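# Place long carton centered between two short cartons

## Task

Lower the long carton so it lies flat in the space between the two short cartons, centered in that space and with the same face on top as it had at the start; leave both short cartons where and how they were; the result must stay in place without the robot supporting it, and the robot must release the carton and withdraw afterwards.

## Robot and tools

Robot: a single UR7e-style six-joint arm, with a vacuum tool in place of a gripper. The tool has four suction cups on two air channels. The reference spot is the cup point, the centre of the four cup rims when they touch nothing. The cups point along the cup point's +z axis. In the cup point's own axes the cups are at x = -35 and +35 mm; channel a's pair is at y = -70 mm and channel b's pair at y = +70 mm. The tool reaches 148 mm either way along its y axis. Each cup is 36 mm across.

Scene frame: origin on the table surface right under the arm's base, +z up, +y to the left when facing along +x. All positions are in metres and orientations are quaternions written w first (qw, qx, qy, qz). The reported cup point can be slightly wrong, more so far from the base.

The row format, shared by several tools, is 9 numbers: x, y, z, qw, qx, qy, qz, suction_a, suction_b. The first seven are an absolute target pose for the cup point in the scene frame, not an offset. The last two are the vacuum commands for channels a and b, each from -1 to 1: 1 means full vacuum, a fraction asks for that share of it, and 0.01 or less switches the channel off. A channel keeps whatever was last sent. Always repeat the wanted quaternion in every row instead of copying a reported one, which may have drifted.

execute_actions(actions): a list of up to 15 actions, run in sequence. Each action is a table of up to 15 rows, each row lasting one control step of 1/30 s; if fewer than 15 rows are given, the final row is repeated to fill the action. Any target more than 0.6 m from the cup point's position at that action's start, along any of the cup point's current axes, is rejected. A malformed action, or a first action failing that check against the latest reported state, rejects the whole call with no motion. Sending an empty list just returns the current state and images.

move(target, speed, stop_force, blocking): drives the cup point in a straight line toward one row (the 9 numbers above). speed is in m/s, 0.002 to 0.5, default 0.25; rotation is capped at twice that in rad/s. The path lasts 0.5 to 10 s and is cut off at 10 s. Vacuum values in the row are applied at the start. stop_force, 9 to 40 N, ends the path when the wrist sensor feels that much extra resistance along the direction of travel for two steps; the arm then backs to where it was two steps before and holds. Use it only with very slow speeds, not on moves that rotate the tool, not in the first 0.2 s of a scene, and not when leaving a surface you are pressing on. blocking=false returns after 0.5 s while motion continues; it cannot be combined with stop_force, and further moves or actions are rejected until wait or stop shows the move has ended. The result adds a move: line with the ending (done, off_target, moving, held, fault, or contact when stop_force ended it) and any limits that acted (paced = target was clipped; held = some steps were blocked), plus the remaining distance to target.

wait(seconds): 0 to 10 s, the arm keeps its last command; returns early if a running move finishes. stop: brakes a running move; the vacuum is unaffected. zoom_image(camera, region): enlarges [x0, y0, x1, y1] pixels (at most 504 x 504) of the latest image from cam_head_left, cam_head_right, cam_high, cam_low or cam_wrist. read_manual(section): licence texts only. finished_scene(scene): closes the current scene by its number; irreversible, so call it only once the carton is settled and the tool is clear.

Motion details: each control step, the commanded pose is clipped to within 100 mm and 16 degrees of the measured pose, and position has priority over orientation. Commands are smoothed with about 0.17 s lag, so after big moves the arm may still be short of the target. The Hand target line shows where the controller is heading now. A pose unreachable line means the clearance check (which treats the base mount as part of the arm) altered or blocked a command. Joint ranges are given in the URDF and results.

Suction: switch a channel on and press both of its cups fully onto a flat, smooth, unbroken face of the carton, away from edges and seams. If one cup of an active channel is open to air, it starves the other channel too, since one pump feeds both. suction_measured_a/b show achieved vacuum (near 0 means no seal; on a good seal about 0.17 below the command, 0.27 with both on); part_present_a/b turn 1 at 0.54 and back to 0 under 0.49. Cups compress by up to about 12 mm under vacuum. To release, set the carton down on its support, turn both channels off, then lift at least 15 mm. A cup sealed onto the table holds the tool down until its channel is switched off.

Safety: the arm is stiff, so commanding even slightly past a firm contact can trigger a fault. A joint torque at its load limit (136 N m for the three large joints, 25.4 N m for the wrists, carried load included) or any outside force of 150 N stops the arm for 10 s and drops the rest of the call. Approach contacts slowly. Don't drop, slam or knock anything, especially off the table, and don't disturb the short cartons. Objects may occasionally be nudged by outside disturbances. Motors heat while holding loads: a MOTOR HOT warning appears from 70 °C and at 85 °C the brakes lock until they cool.

Results report cup point pose, velocities, joint positions and torques (noisy, with offsets), wrist force and torque in the cup point's axes (offset up to about 4 N, saturating near 50 N, may say no reading at first), step readings with HELD marks, vacuum readings, and images from the five cameras, with calibration updates when they change.

Each tool is called after ">>>" as name([rows], argument=value, ...), one row to a line, values as JSON.

## Session

>>> execute_actions(actions=[])

Scene clock: 0.00 s.
end_effector_position=(+0.4297, +0.0064, +0.4498) suction_measured_a=0.00 part_present_a=0 suction_measured_b=0.00 part_present_b=0 end_effector_quat_wxyz=(-0.000, -0.001, +1.000, -0.008) end_effector_velocity=(-0.000, -0.000, +0.000) end_effector_angular_velocity=(-0.001, -0.001, +0.001)
Joint positions: [-0.316 -1.769  1.733 -1.535 -1.57   1.254]
Joint velocities: [-0.    -0.001 -0.    -0.    -0.001 -0.001]
Joint torques (N m, as the arm reports them, + toward a larger angle): no reading
Motor temperatures (°C, as the motors report them): [27 21 23 30 35 31]
Wrist force (N, on the end effector, along its own x y z axes, offset not removed): no reading
Wrist torque (N m, same axes, about the end effector's origin, offset not removed): no reading
Hand target: +0.430, +0.006, +0.450; -0.000, -0.001, +1.000, -0.008

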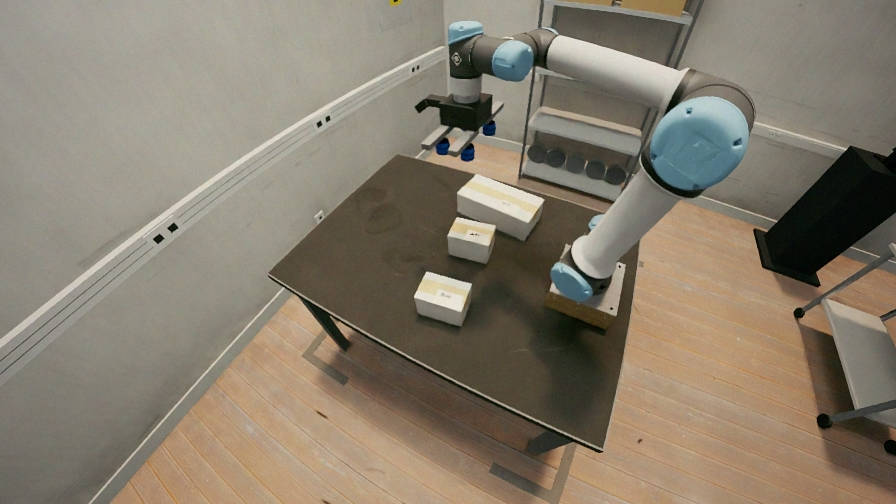

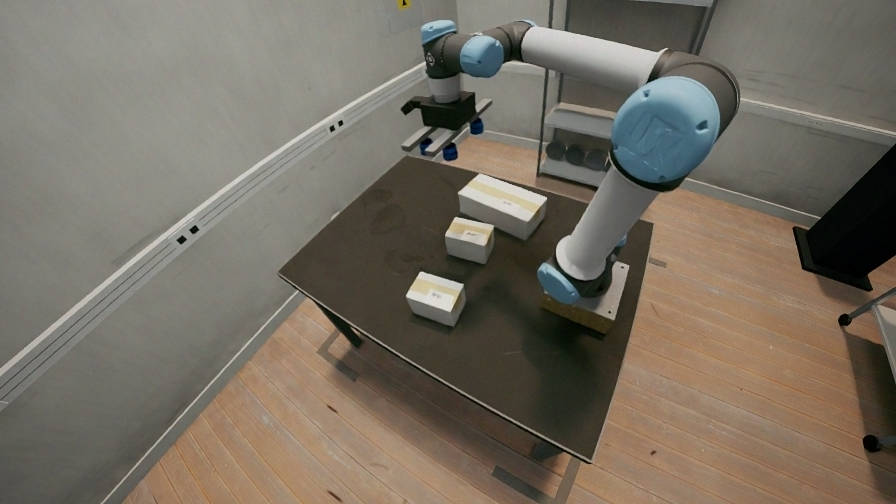

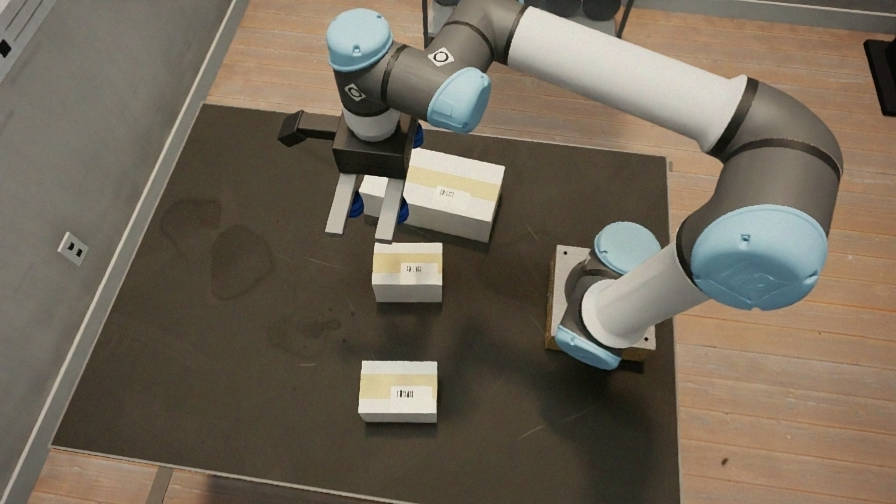

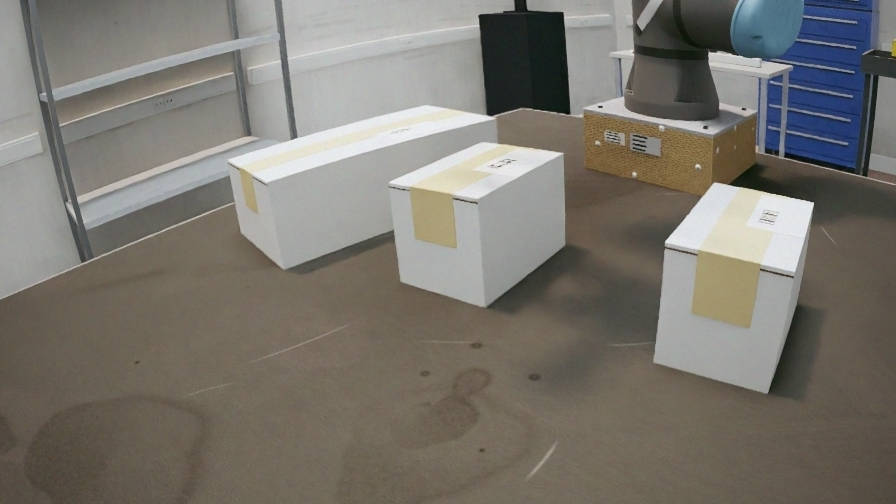

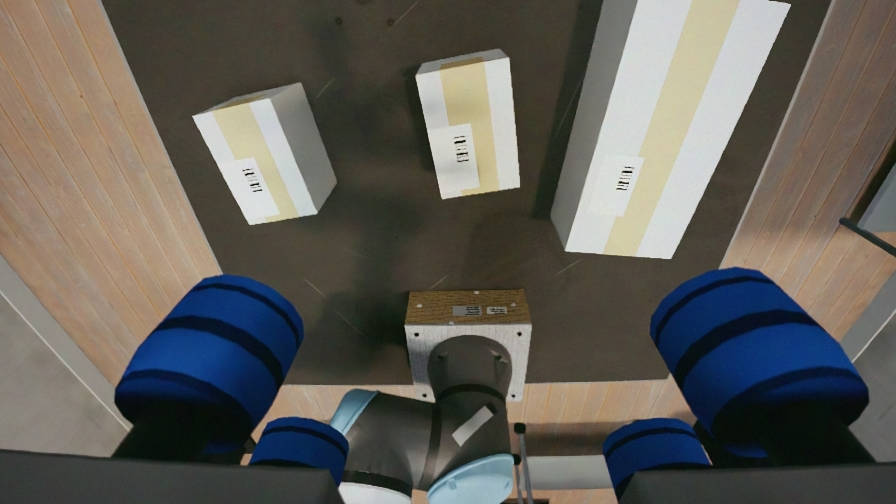

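>>> zoom_image(camera="cam_high", region=[300,120,560,440])

>>> zoom_image(camera="cam_wrist", region=[400,0,850,280])

Region (300, 120, 560, 440) of cam_high's 896x504 image, scaled by 1.575, with more detail than that image has; it fills the left 410 columns of this view, and the rest is white.

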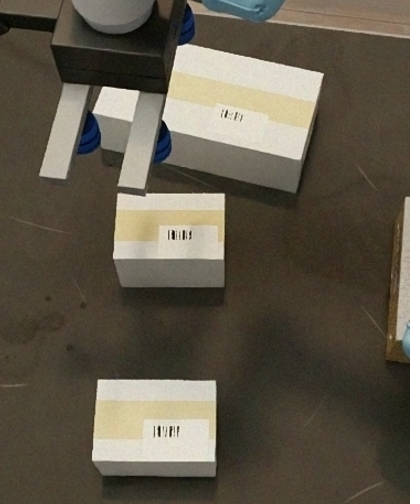

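Region (400, 0, 850, 280) of cam_wrist's 896x504 image, scaled by 1.120, with more detail than that image has; it fills the top 314 rows of this view, and the rest is white.

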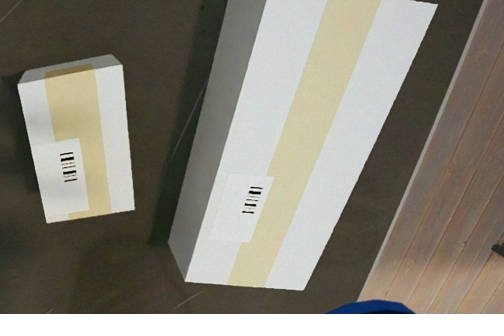

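>>> zoom_image(camera="cam_high", region=[350,130,520,260])

Region (350, 130, 520, 260) of cam_high's 896x504 image, scaled by 2.965, with more detail than that image has; it fills the top 385 rows of this view, and the rest is white.

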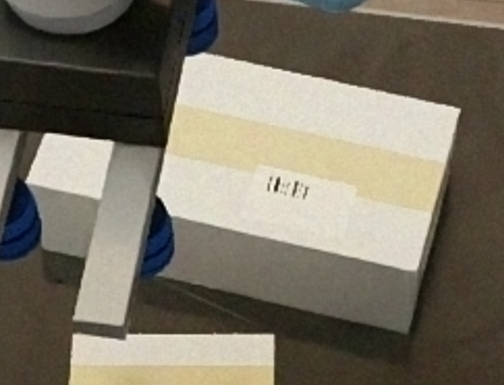

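>>> move(target=[0.359,-0.173,0.2,0,-0.666,0.746,0,0,0], speed=0.4)

Scene clock: 28.13 s.
end_effector_position=(+0.3589, -0.1728, +0.2003) suction_measured_a=0.00 part_present_a=0 suction_measured_b=0.00 part_present_b=0 end_effector_quat_wxyz=(-0.000, -0.665, +0.747, -0.000) end_effector_velocity=(+0.000, -0.002, -0.002) end_effector_angular_velocity=(-0.000, -0.006, +0.015)
Joint positions: [-0.802 -1.639  2.312 -2.234 -1.559 -0.686]
Joint velocities: [-0.006  0.003  0.003 -0.011  0.004 -0.022]
Joint torques (N m, as the arm reports them, + toward a larger angle): [-11.34 -11.67 -12.18  -5.18   1.22  -2.32]
Motor temperatures (°C, as the motors report them): [27 21 23 30 35 31]
Wrist force (N, on the end effector, along its own x y z axes, offset not removed): [0.3 -1.6 2.4]
Wrist torque (N m, same axes, about the end effector's origin, offset not removed): [-0.18 -0.23 0.13]
Hand target: +0.359, -0.173, +0.200; -0.000, -0.666, +0.746, -0.000
Off the commanded pose: 0.000 m, 0 deg.
move: done
camera_calibration (this result's frames):
cam_wrist: T_world_to_cam=[[0.988617, -0.148074, -0.0266715, -0.363165], [-0.109656, -0.830493, 0.546128, -0.165432], [-0.103018, -0.536987, -0.837277, 0.238561], [0, 0, 0, 1]] pos_world=[0.365466, -0.0630607, 0.280403]

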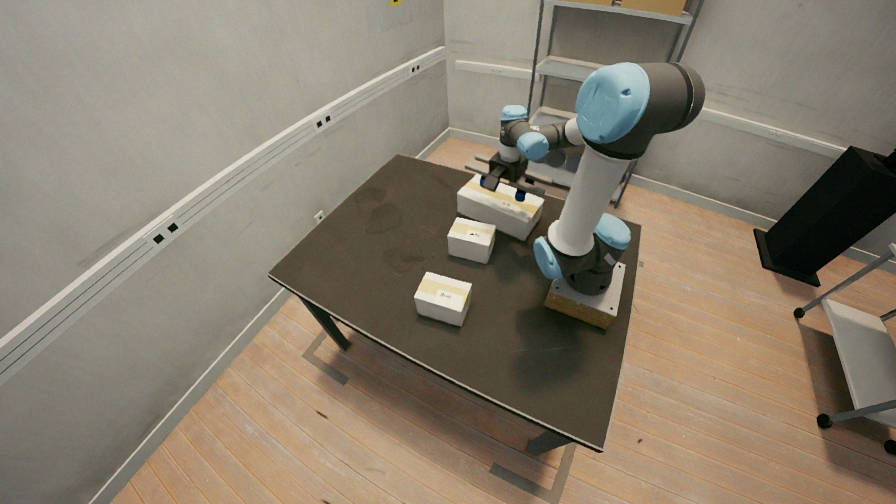

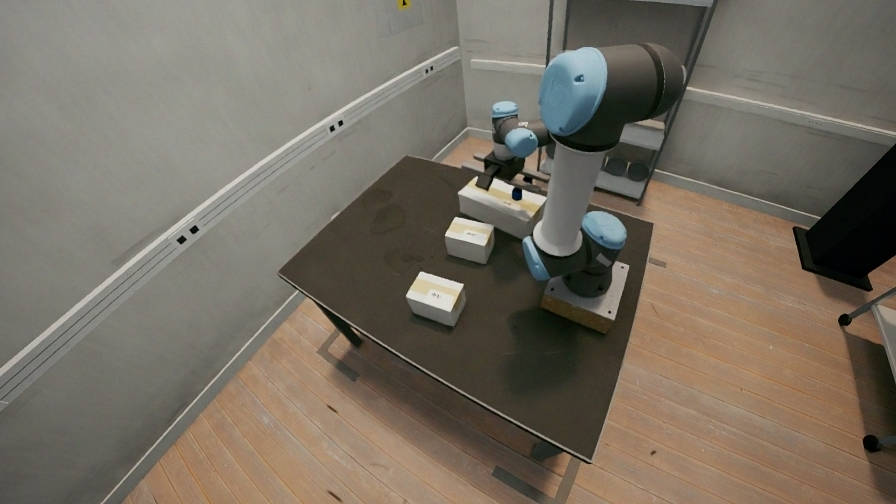

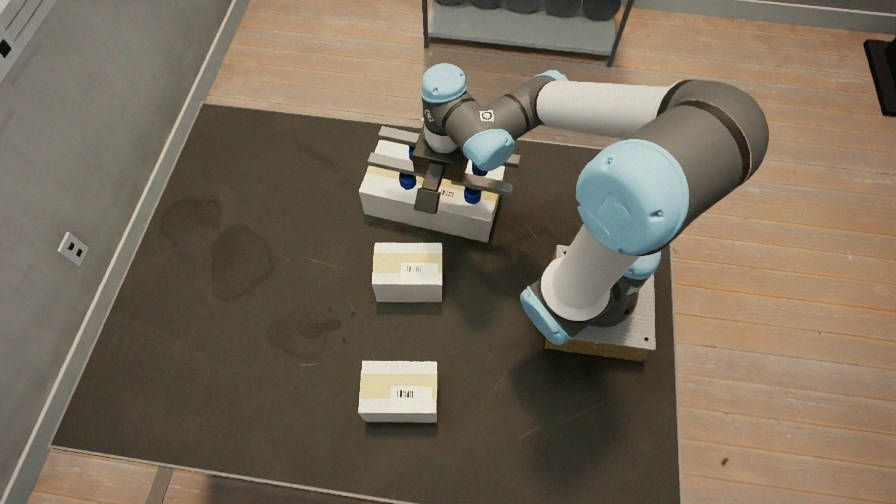

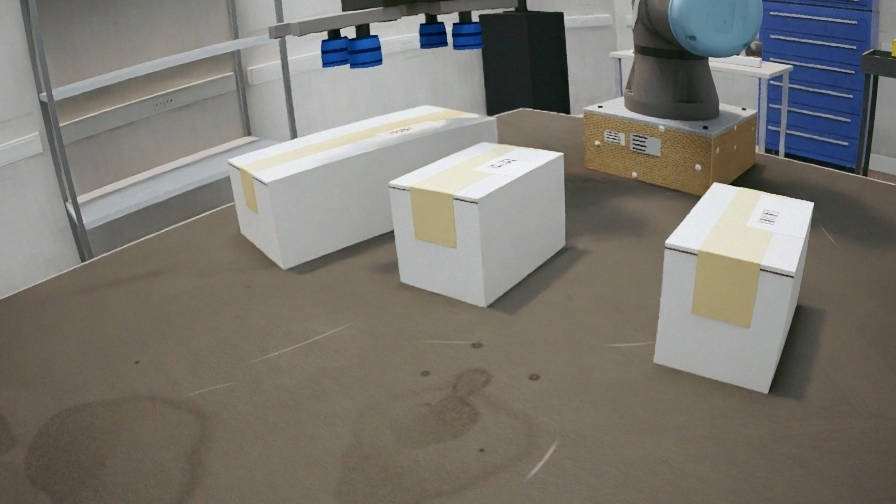

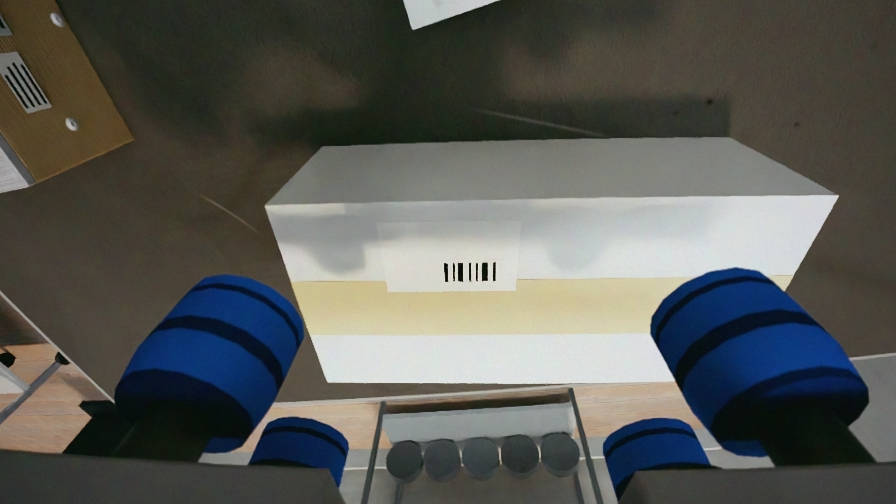

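>>> move(target=[0.39,-0.231,0.15,0,-0.666,0.746,0,0,0])

Scene clock: 39.43 s.
end_effector_position=(+0.3898, -0.2308, +0.1502) suction_measured_a=0.00 part_present_a=0 suction_measured_b=0.00 part_present_b=0 end_effector_quat_wxyz=(-0.000, -0.666, +0.746, -0.000) end_effector_velocity=(+0.001, -0.002, -0.002) end_effector_angular_velocity=(+0.001, +0.001, +0.002)
Joint positions: [-0.842 -1.401  2.235 -2.393 -1.559 -0.728]
Joint velocities: [-0.     0.009 -0.004 -0.004 -0.    -0.002]
Joint torques (N m, as the arm reports them, + toward a larger angle): [-11.55 -19.2  -29.1   -5.36  -1.48  -2.08]
Motor temperatures (°C, as the motors report them): [27 21 23 30 35 31]
Wrist force (N, on the end effector, along its own x y z axes, offset not removed): [1.0 0.0 1.1]
Wrist torque (N m, same axes, about the end effector's origin, offset not removed): [0.11 -0.28 0.23]
Hand target: +0.390, -0.231, +0.150; -0.000, -0.666, +0.746, -0.000
Off the commanded pose: 0.000 m, 0 deg.
move: done
camera_calibration (this result's frames):
cam_wrist: T_world_to_cam=[[0.988878, -0.146388, -0.0262889, -0.403483], [-0.108516, -0.83102, 0.545555, -0.183335], [-0.101709, -0.536635, -0.837663, 0.168265], [0, 0, 0, 1]] pos_world=[0.396215, -0.121123, 0.230361]

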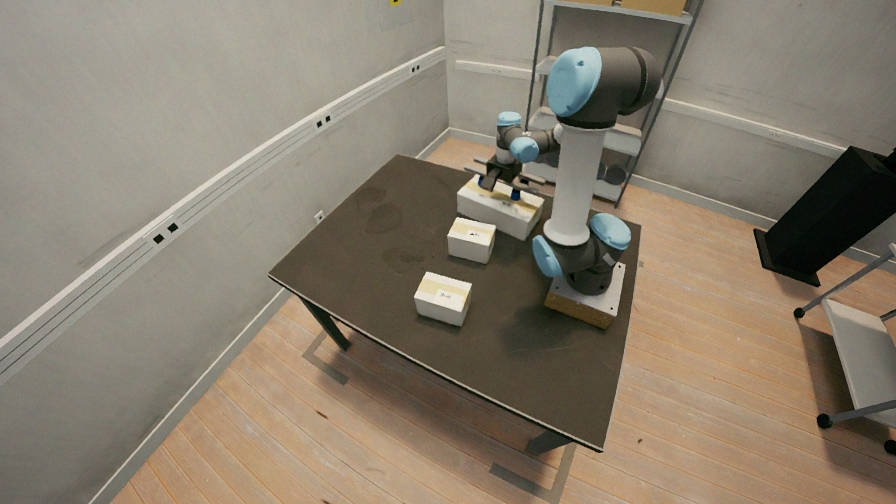

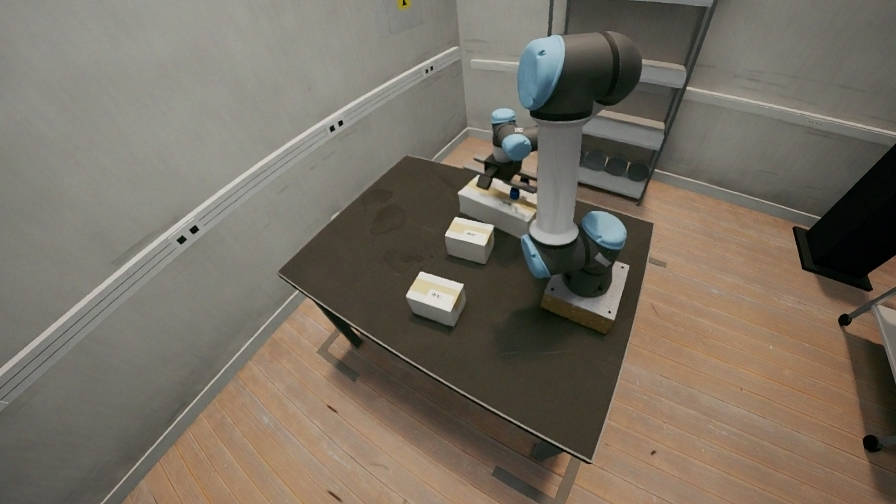

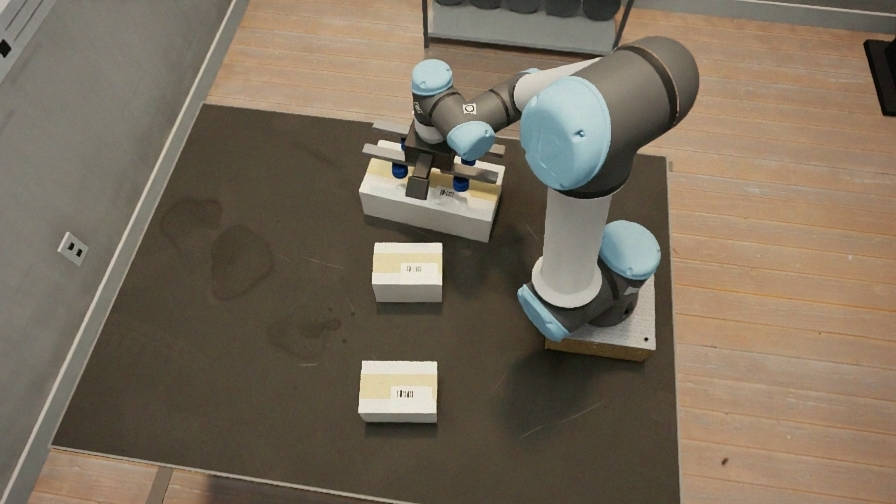

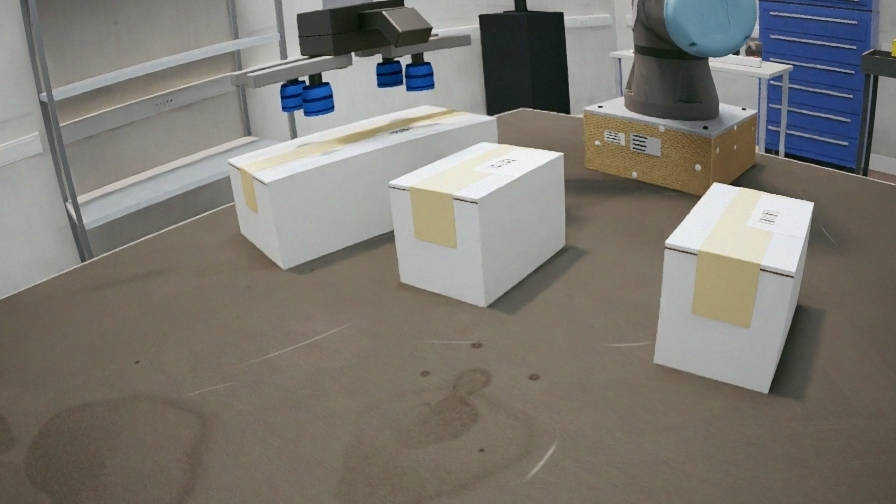

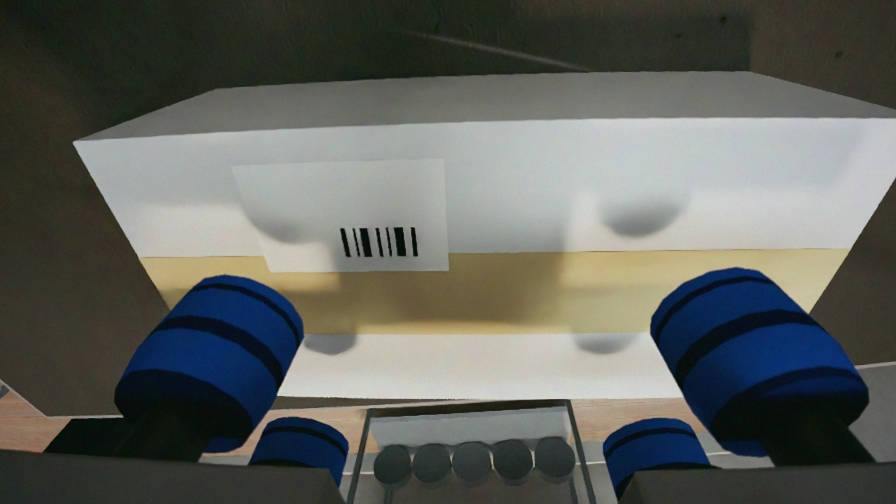

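>>> move(target=[0.393,-0.231,0.07,0,-0.666,0.746,0,1,1], speed=0.03, stop_force=12)

Scene clock: 54.07 s.
end_effector_position=(+0.3925, -0.2312, +0.0890) suction_measured_a=0.75 part_present_a=1 suction_measured_b=0.75 part_present_b=1 end_effector_quat_wxyz=(+0.000, -0.666, +0.746, -0.001) end_effector_velocity=(+0.000, +0.000, +0.001) end_effector_angular_velocity=(-0.001, -0.001, +0.000)
Joint positions: [-0.837 -1.248  2.277 -2.59  -1.559 -0.723]
Joint velocities: [ 0.    -0.001 -0.     0.     0.     0.   ]
Joint torques (N m, as the arm reports them, + toward a larger angle): [  0.27 -30.83 -17.13  -3.25  -0.12  -0.25]
Motor temperatures (°C, as the motors report them): [27 21 23 30 35 31]
Wrist force (N, on the end effector, along its own x y z axes, offset not removed): [-2.5 7.8 -10.6]
Wrist torque (N m, same axes, about the end effector's origin, offset not removed): [1.84 -0.50 -0.29]
Hand target: +0.392, -0.231, +0.089; +0.000, -0.666, +0.746, -0.001
Off the commanded pose: 0.019 m, 0 deg.
FORCE FAULT: contact force on the arm reached its limit, and the arm stopped for 10 seconds. The contact can be on any part of the arm, not only on its tool. That time counts as 20 of the actions that you can send in this scene. The arm's remaining commands of this call were not run. The arm holds still and accepts commands again. Move the arm away from the contact; if what it grips holds it there, let go first. Pushing or pulling that hard again can fault the arm again.
move: fault (stop_force had ended the path)
camera_calibration (this result's frames):
cam_wrist: T_world_to_cam=[[0.988923, -0.14634, -0.0248254, -0.407925], [-0.109149, -0.830308, 0.546511, -0.149654], [-0.100589, -0.537748, -0.837084, 0.116317], [0, 0, 0, 1]] pos_world=[0.398772, -0.121406, 0.169028]

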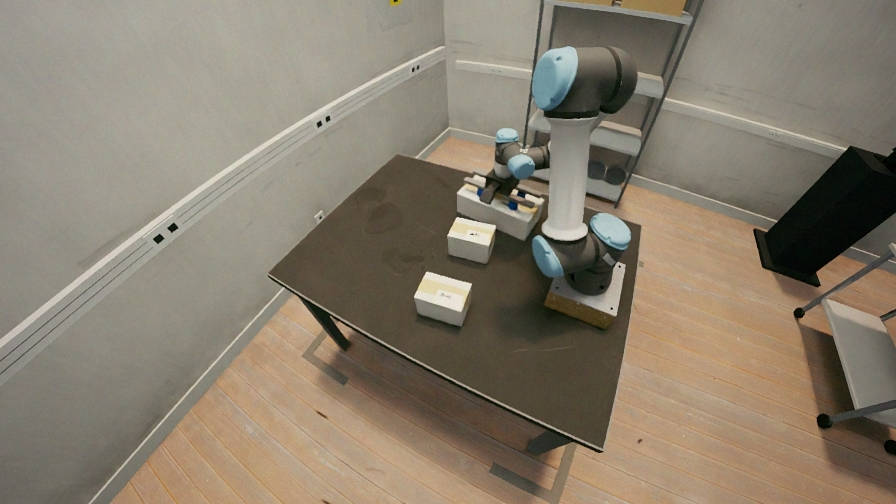

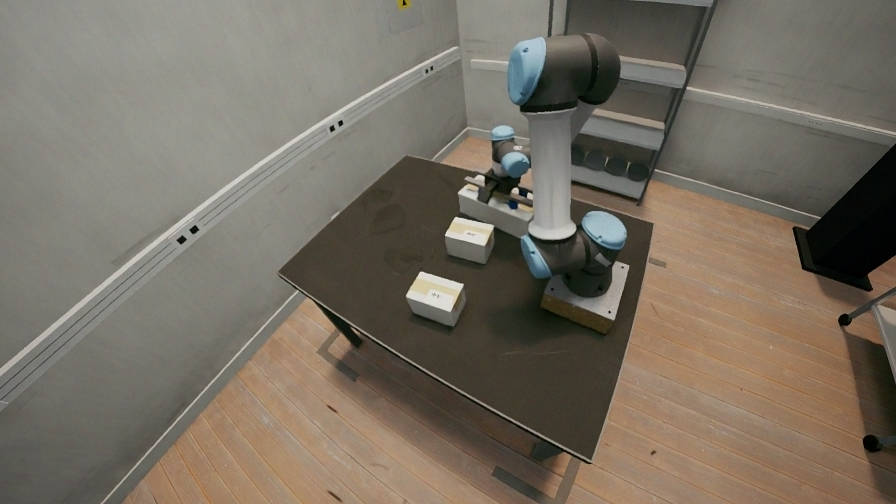

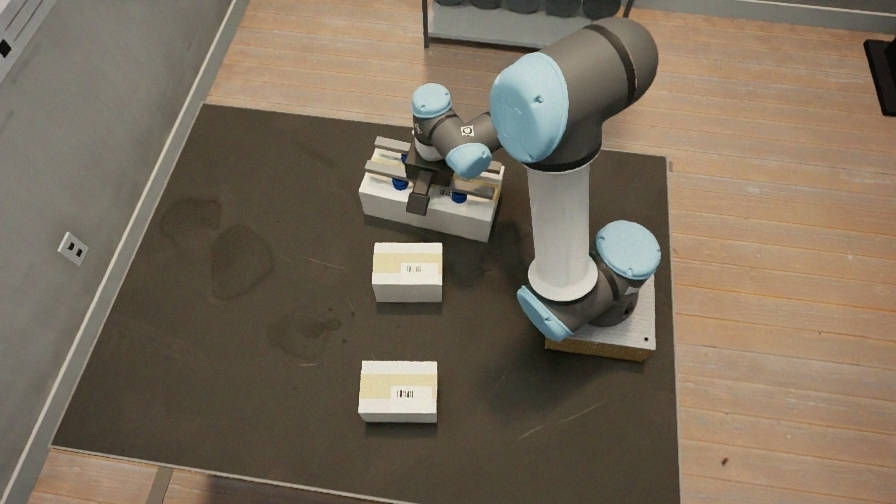

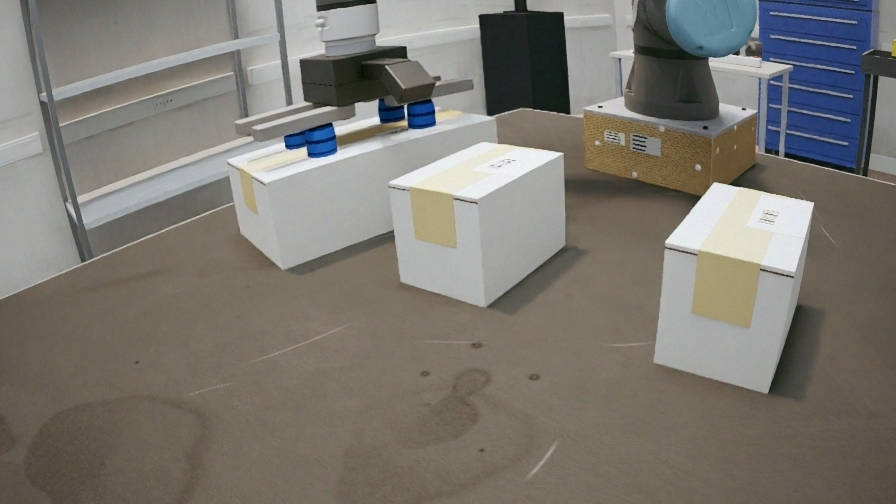

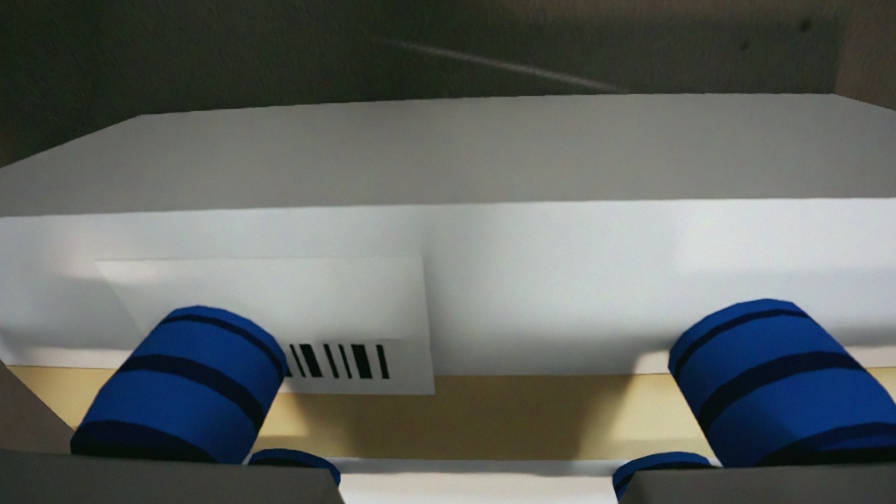

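>>> move(target=[0.393,-0.231,0.215,0,-0.666,0.746,0,1,1], speed=0.15)

>>> move(target=[0.407,0.117,0.215,0,-0.751,0.661,0,1,1], speed=0.2)

Scene clock: 57.97 s.
end_effector_position=(+0.3931, -0.2311, +0.2146) suction_measured_a=0.75 part_present_a=1 suction_measured_b=0.75 part_present_b=1 end_effector_quat_wxyz=(+0.000, -0.666, +0.746, -0.000) end_effector_velocity=(-0.000, -0.001, +0.003) end_effector_angular_velocity=(-0.001, +0.000, -0.001)
Joint positions: [-0.839 -1.518  2.15  -2.191 -1.559 -0.725]
Joint velocities: [-0.001 -0.004 -0.005  0.008 -0.001  0.001]
Joint torques (N m, as the arm reports them, + toward a larger angle): [-11.55 -42.3  -40.18  -2.77  -1.72  -2.13]
Motor temperatures (°C, as the motors report them): [27 21 23 30 35 31]
Wrist force (N, on the end effector, along its own x y z axes, offset not removed): [0.1 -0.1 18.5]
Wrist torque (N m, same axes, about the end effector's origin, offset not removed): [0.41 -0.04 0.10]
Hand target: +0.393, -0.231, +0.215; +0.000, -0.666, +0.746, -0.000
Off the commanded pose: 0.000 m, 0 deg.
move: done
camera_calibration (this result's frames):
cam_wrist: T_world_to_cam=[[0.98888, -0.146394, -0.0261858, -0.405068], [-0.108578, -0.831019, 0.545544, -0.21833], [-0.101626, -0.536634, -0.837673, 0.222394], [0, 0, 0, 1]] pos_world=[0.399458, -0.121392, 0.294795]

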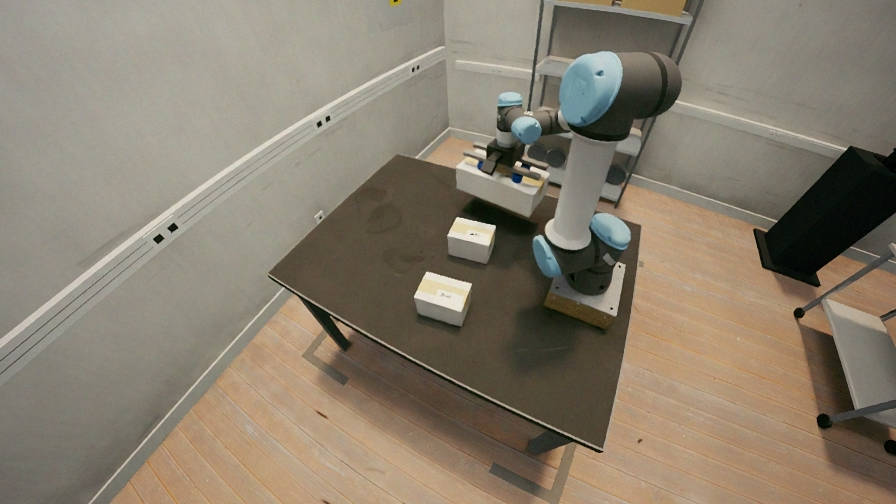

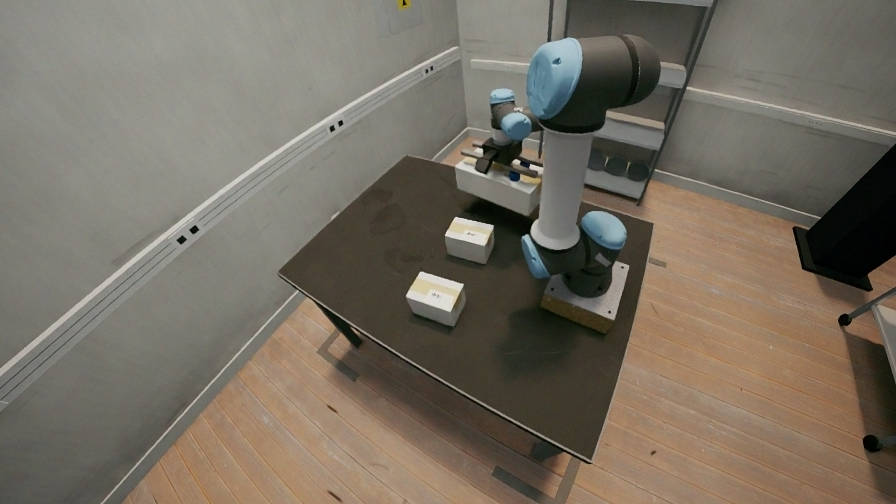

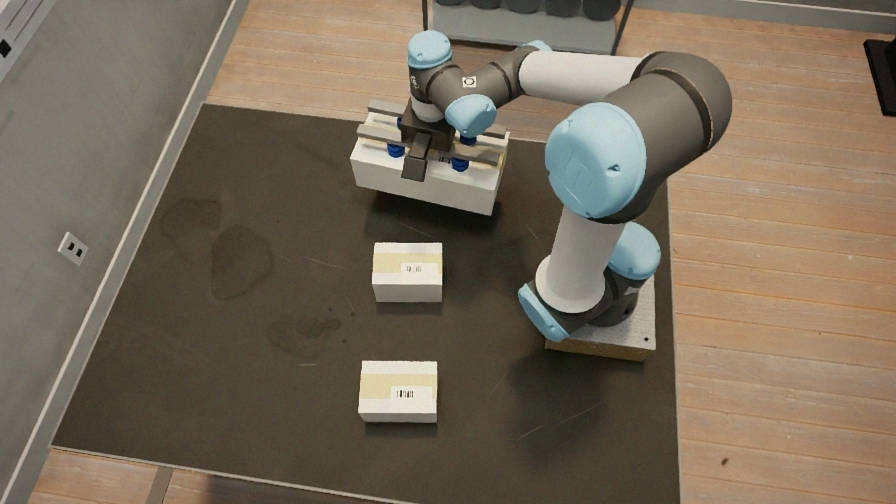

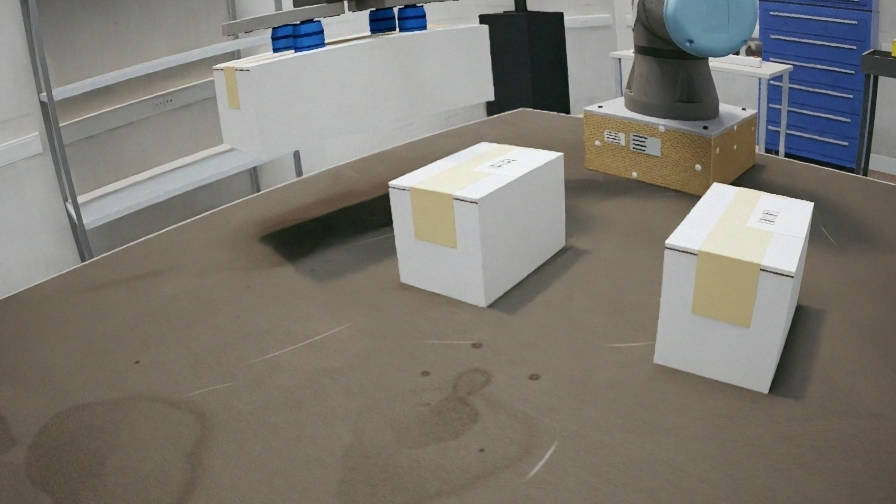

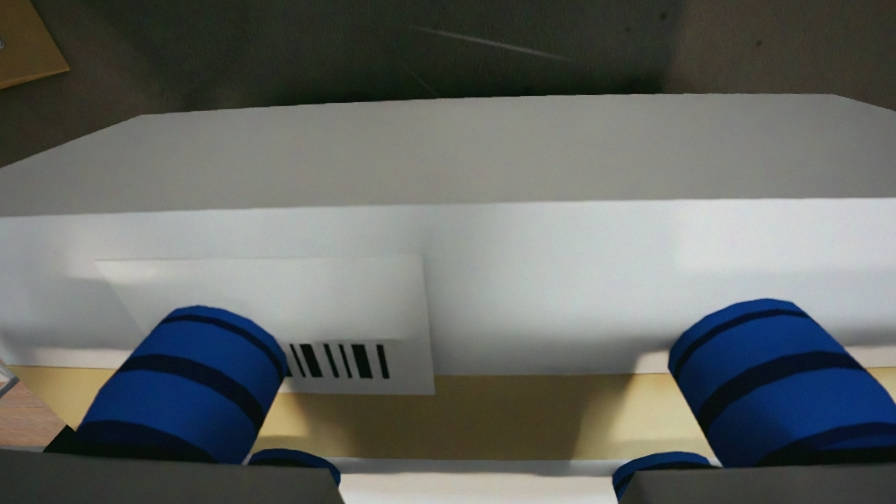

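Scene clock: 60.33 s.
end_effector_position=(+0.4068, +0.1167, +0.2150) suction_measured_a=0.75 part_present_a=1 suction_measured_b=0.75 part_present_b=1 end_effector_quat_wxyz=(-0.000, +0.751, -0.661, -0.000) end_effector_velocity=(+0.001, +0.003, -0.000) end_effector_angular_velocity=(-0.001, +0.001, +0.001)
Joint positions: [-0.057 -1.618  2.235 -2.187 -1.554 -0.183]
Joint velocities: [ 0.007  0.005 -0.004 -0.    -0.001  0.006]
Joint torques (N m, as the arm reports them, + toward a larger angle): [ 11.13 -20.12 -40.37  -6.43  -1.58   1.24]
Motor temperatures (°C, as the motors report them): [27 21 23 30 35 31]
Wrist force (N, on the end effector, along its own x y z axes, offset not removed): [2.6 0.0 20.1]
Wrist torque (N m, same axes, about the end effector's origin, offset not removed): [0.52 -0.53 0.06]
Hand target: +0.407, +0.117, +0.215; -0.000, +0.751, -0.661, -0.000
Off the commanded pose: 0.000 m, 0 deg.
move: done
camera_calibration (this result's frames):
cam_wrist: T_world_to_cam=[[0.995291, 0.0932556, -0.0264475, -0.398252], [0.0925683, -0.833455, 0.544779, -0.00939601], [0.0287609, -0.544662, -0.838163, 0.358732], [0, 0, 0, 1]] pos_world=[0.386929, 0.224696, 0.295262]

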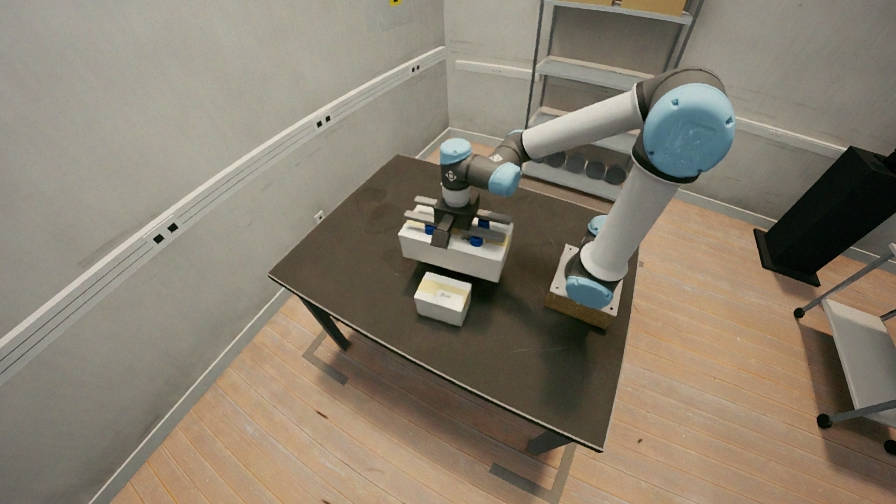

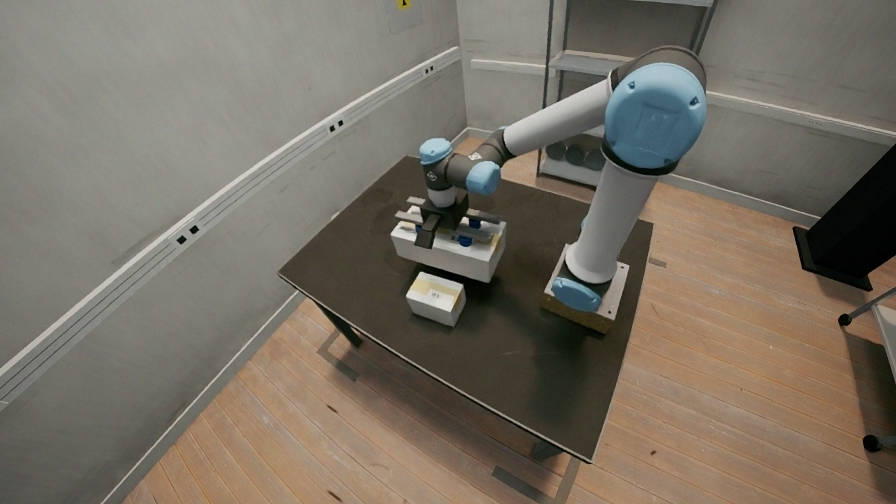

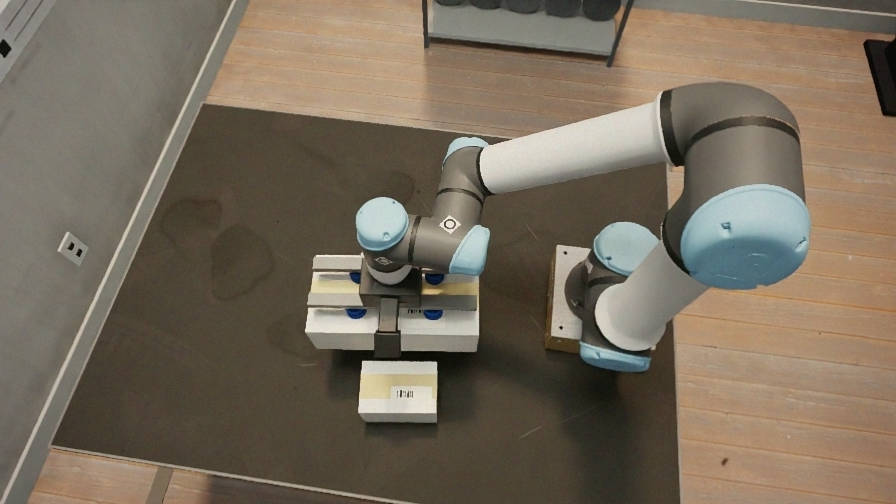

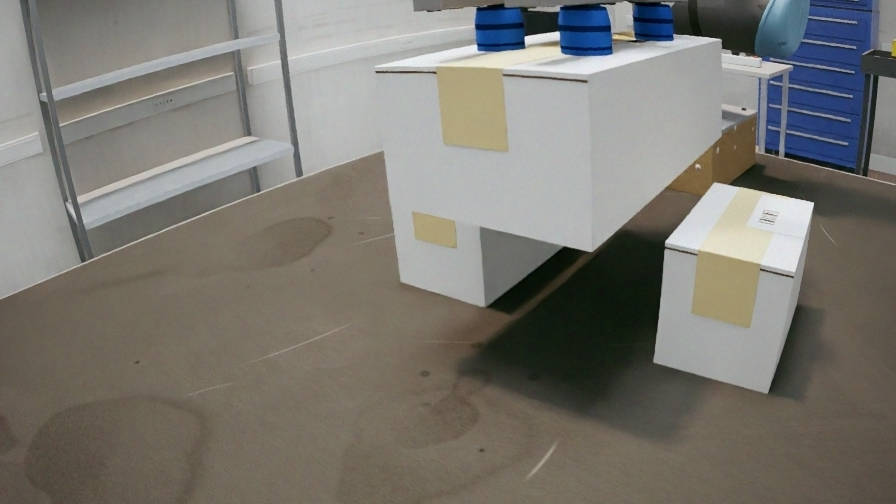

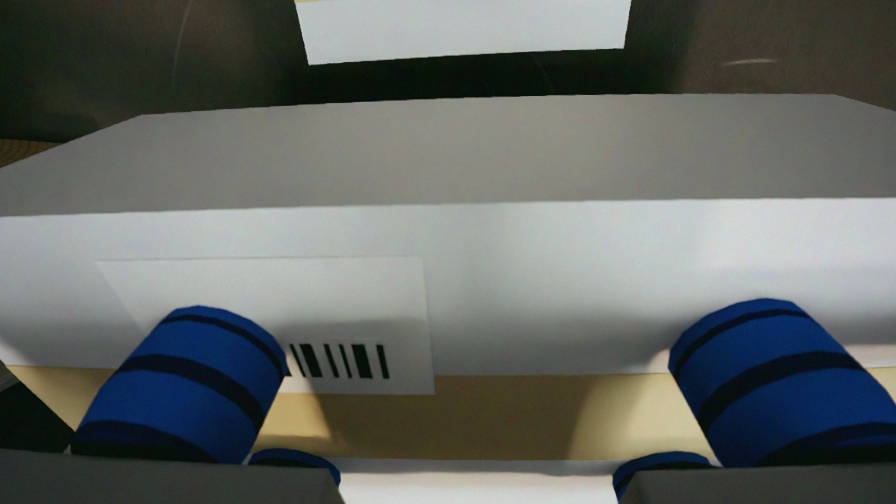

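>>> zoom_image(camera="cam_high", region=[290,240,500,430])

Region (290, 240, 500, 430) of cam_high's 896x504 image, scaled by 2.400, with more detail than that image has; it fills the top 456 rows of this view, and the rest is white.

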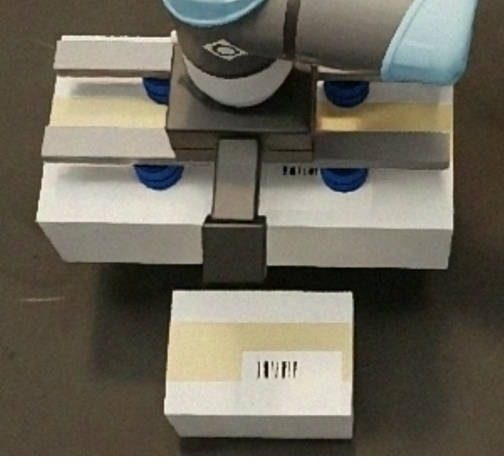

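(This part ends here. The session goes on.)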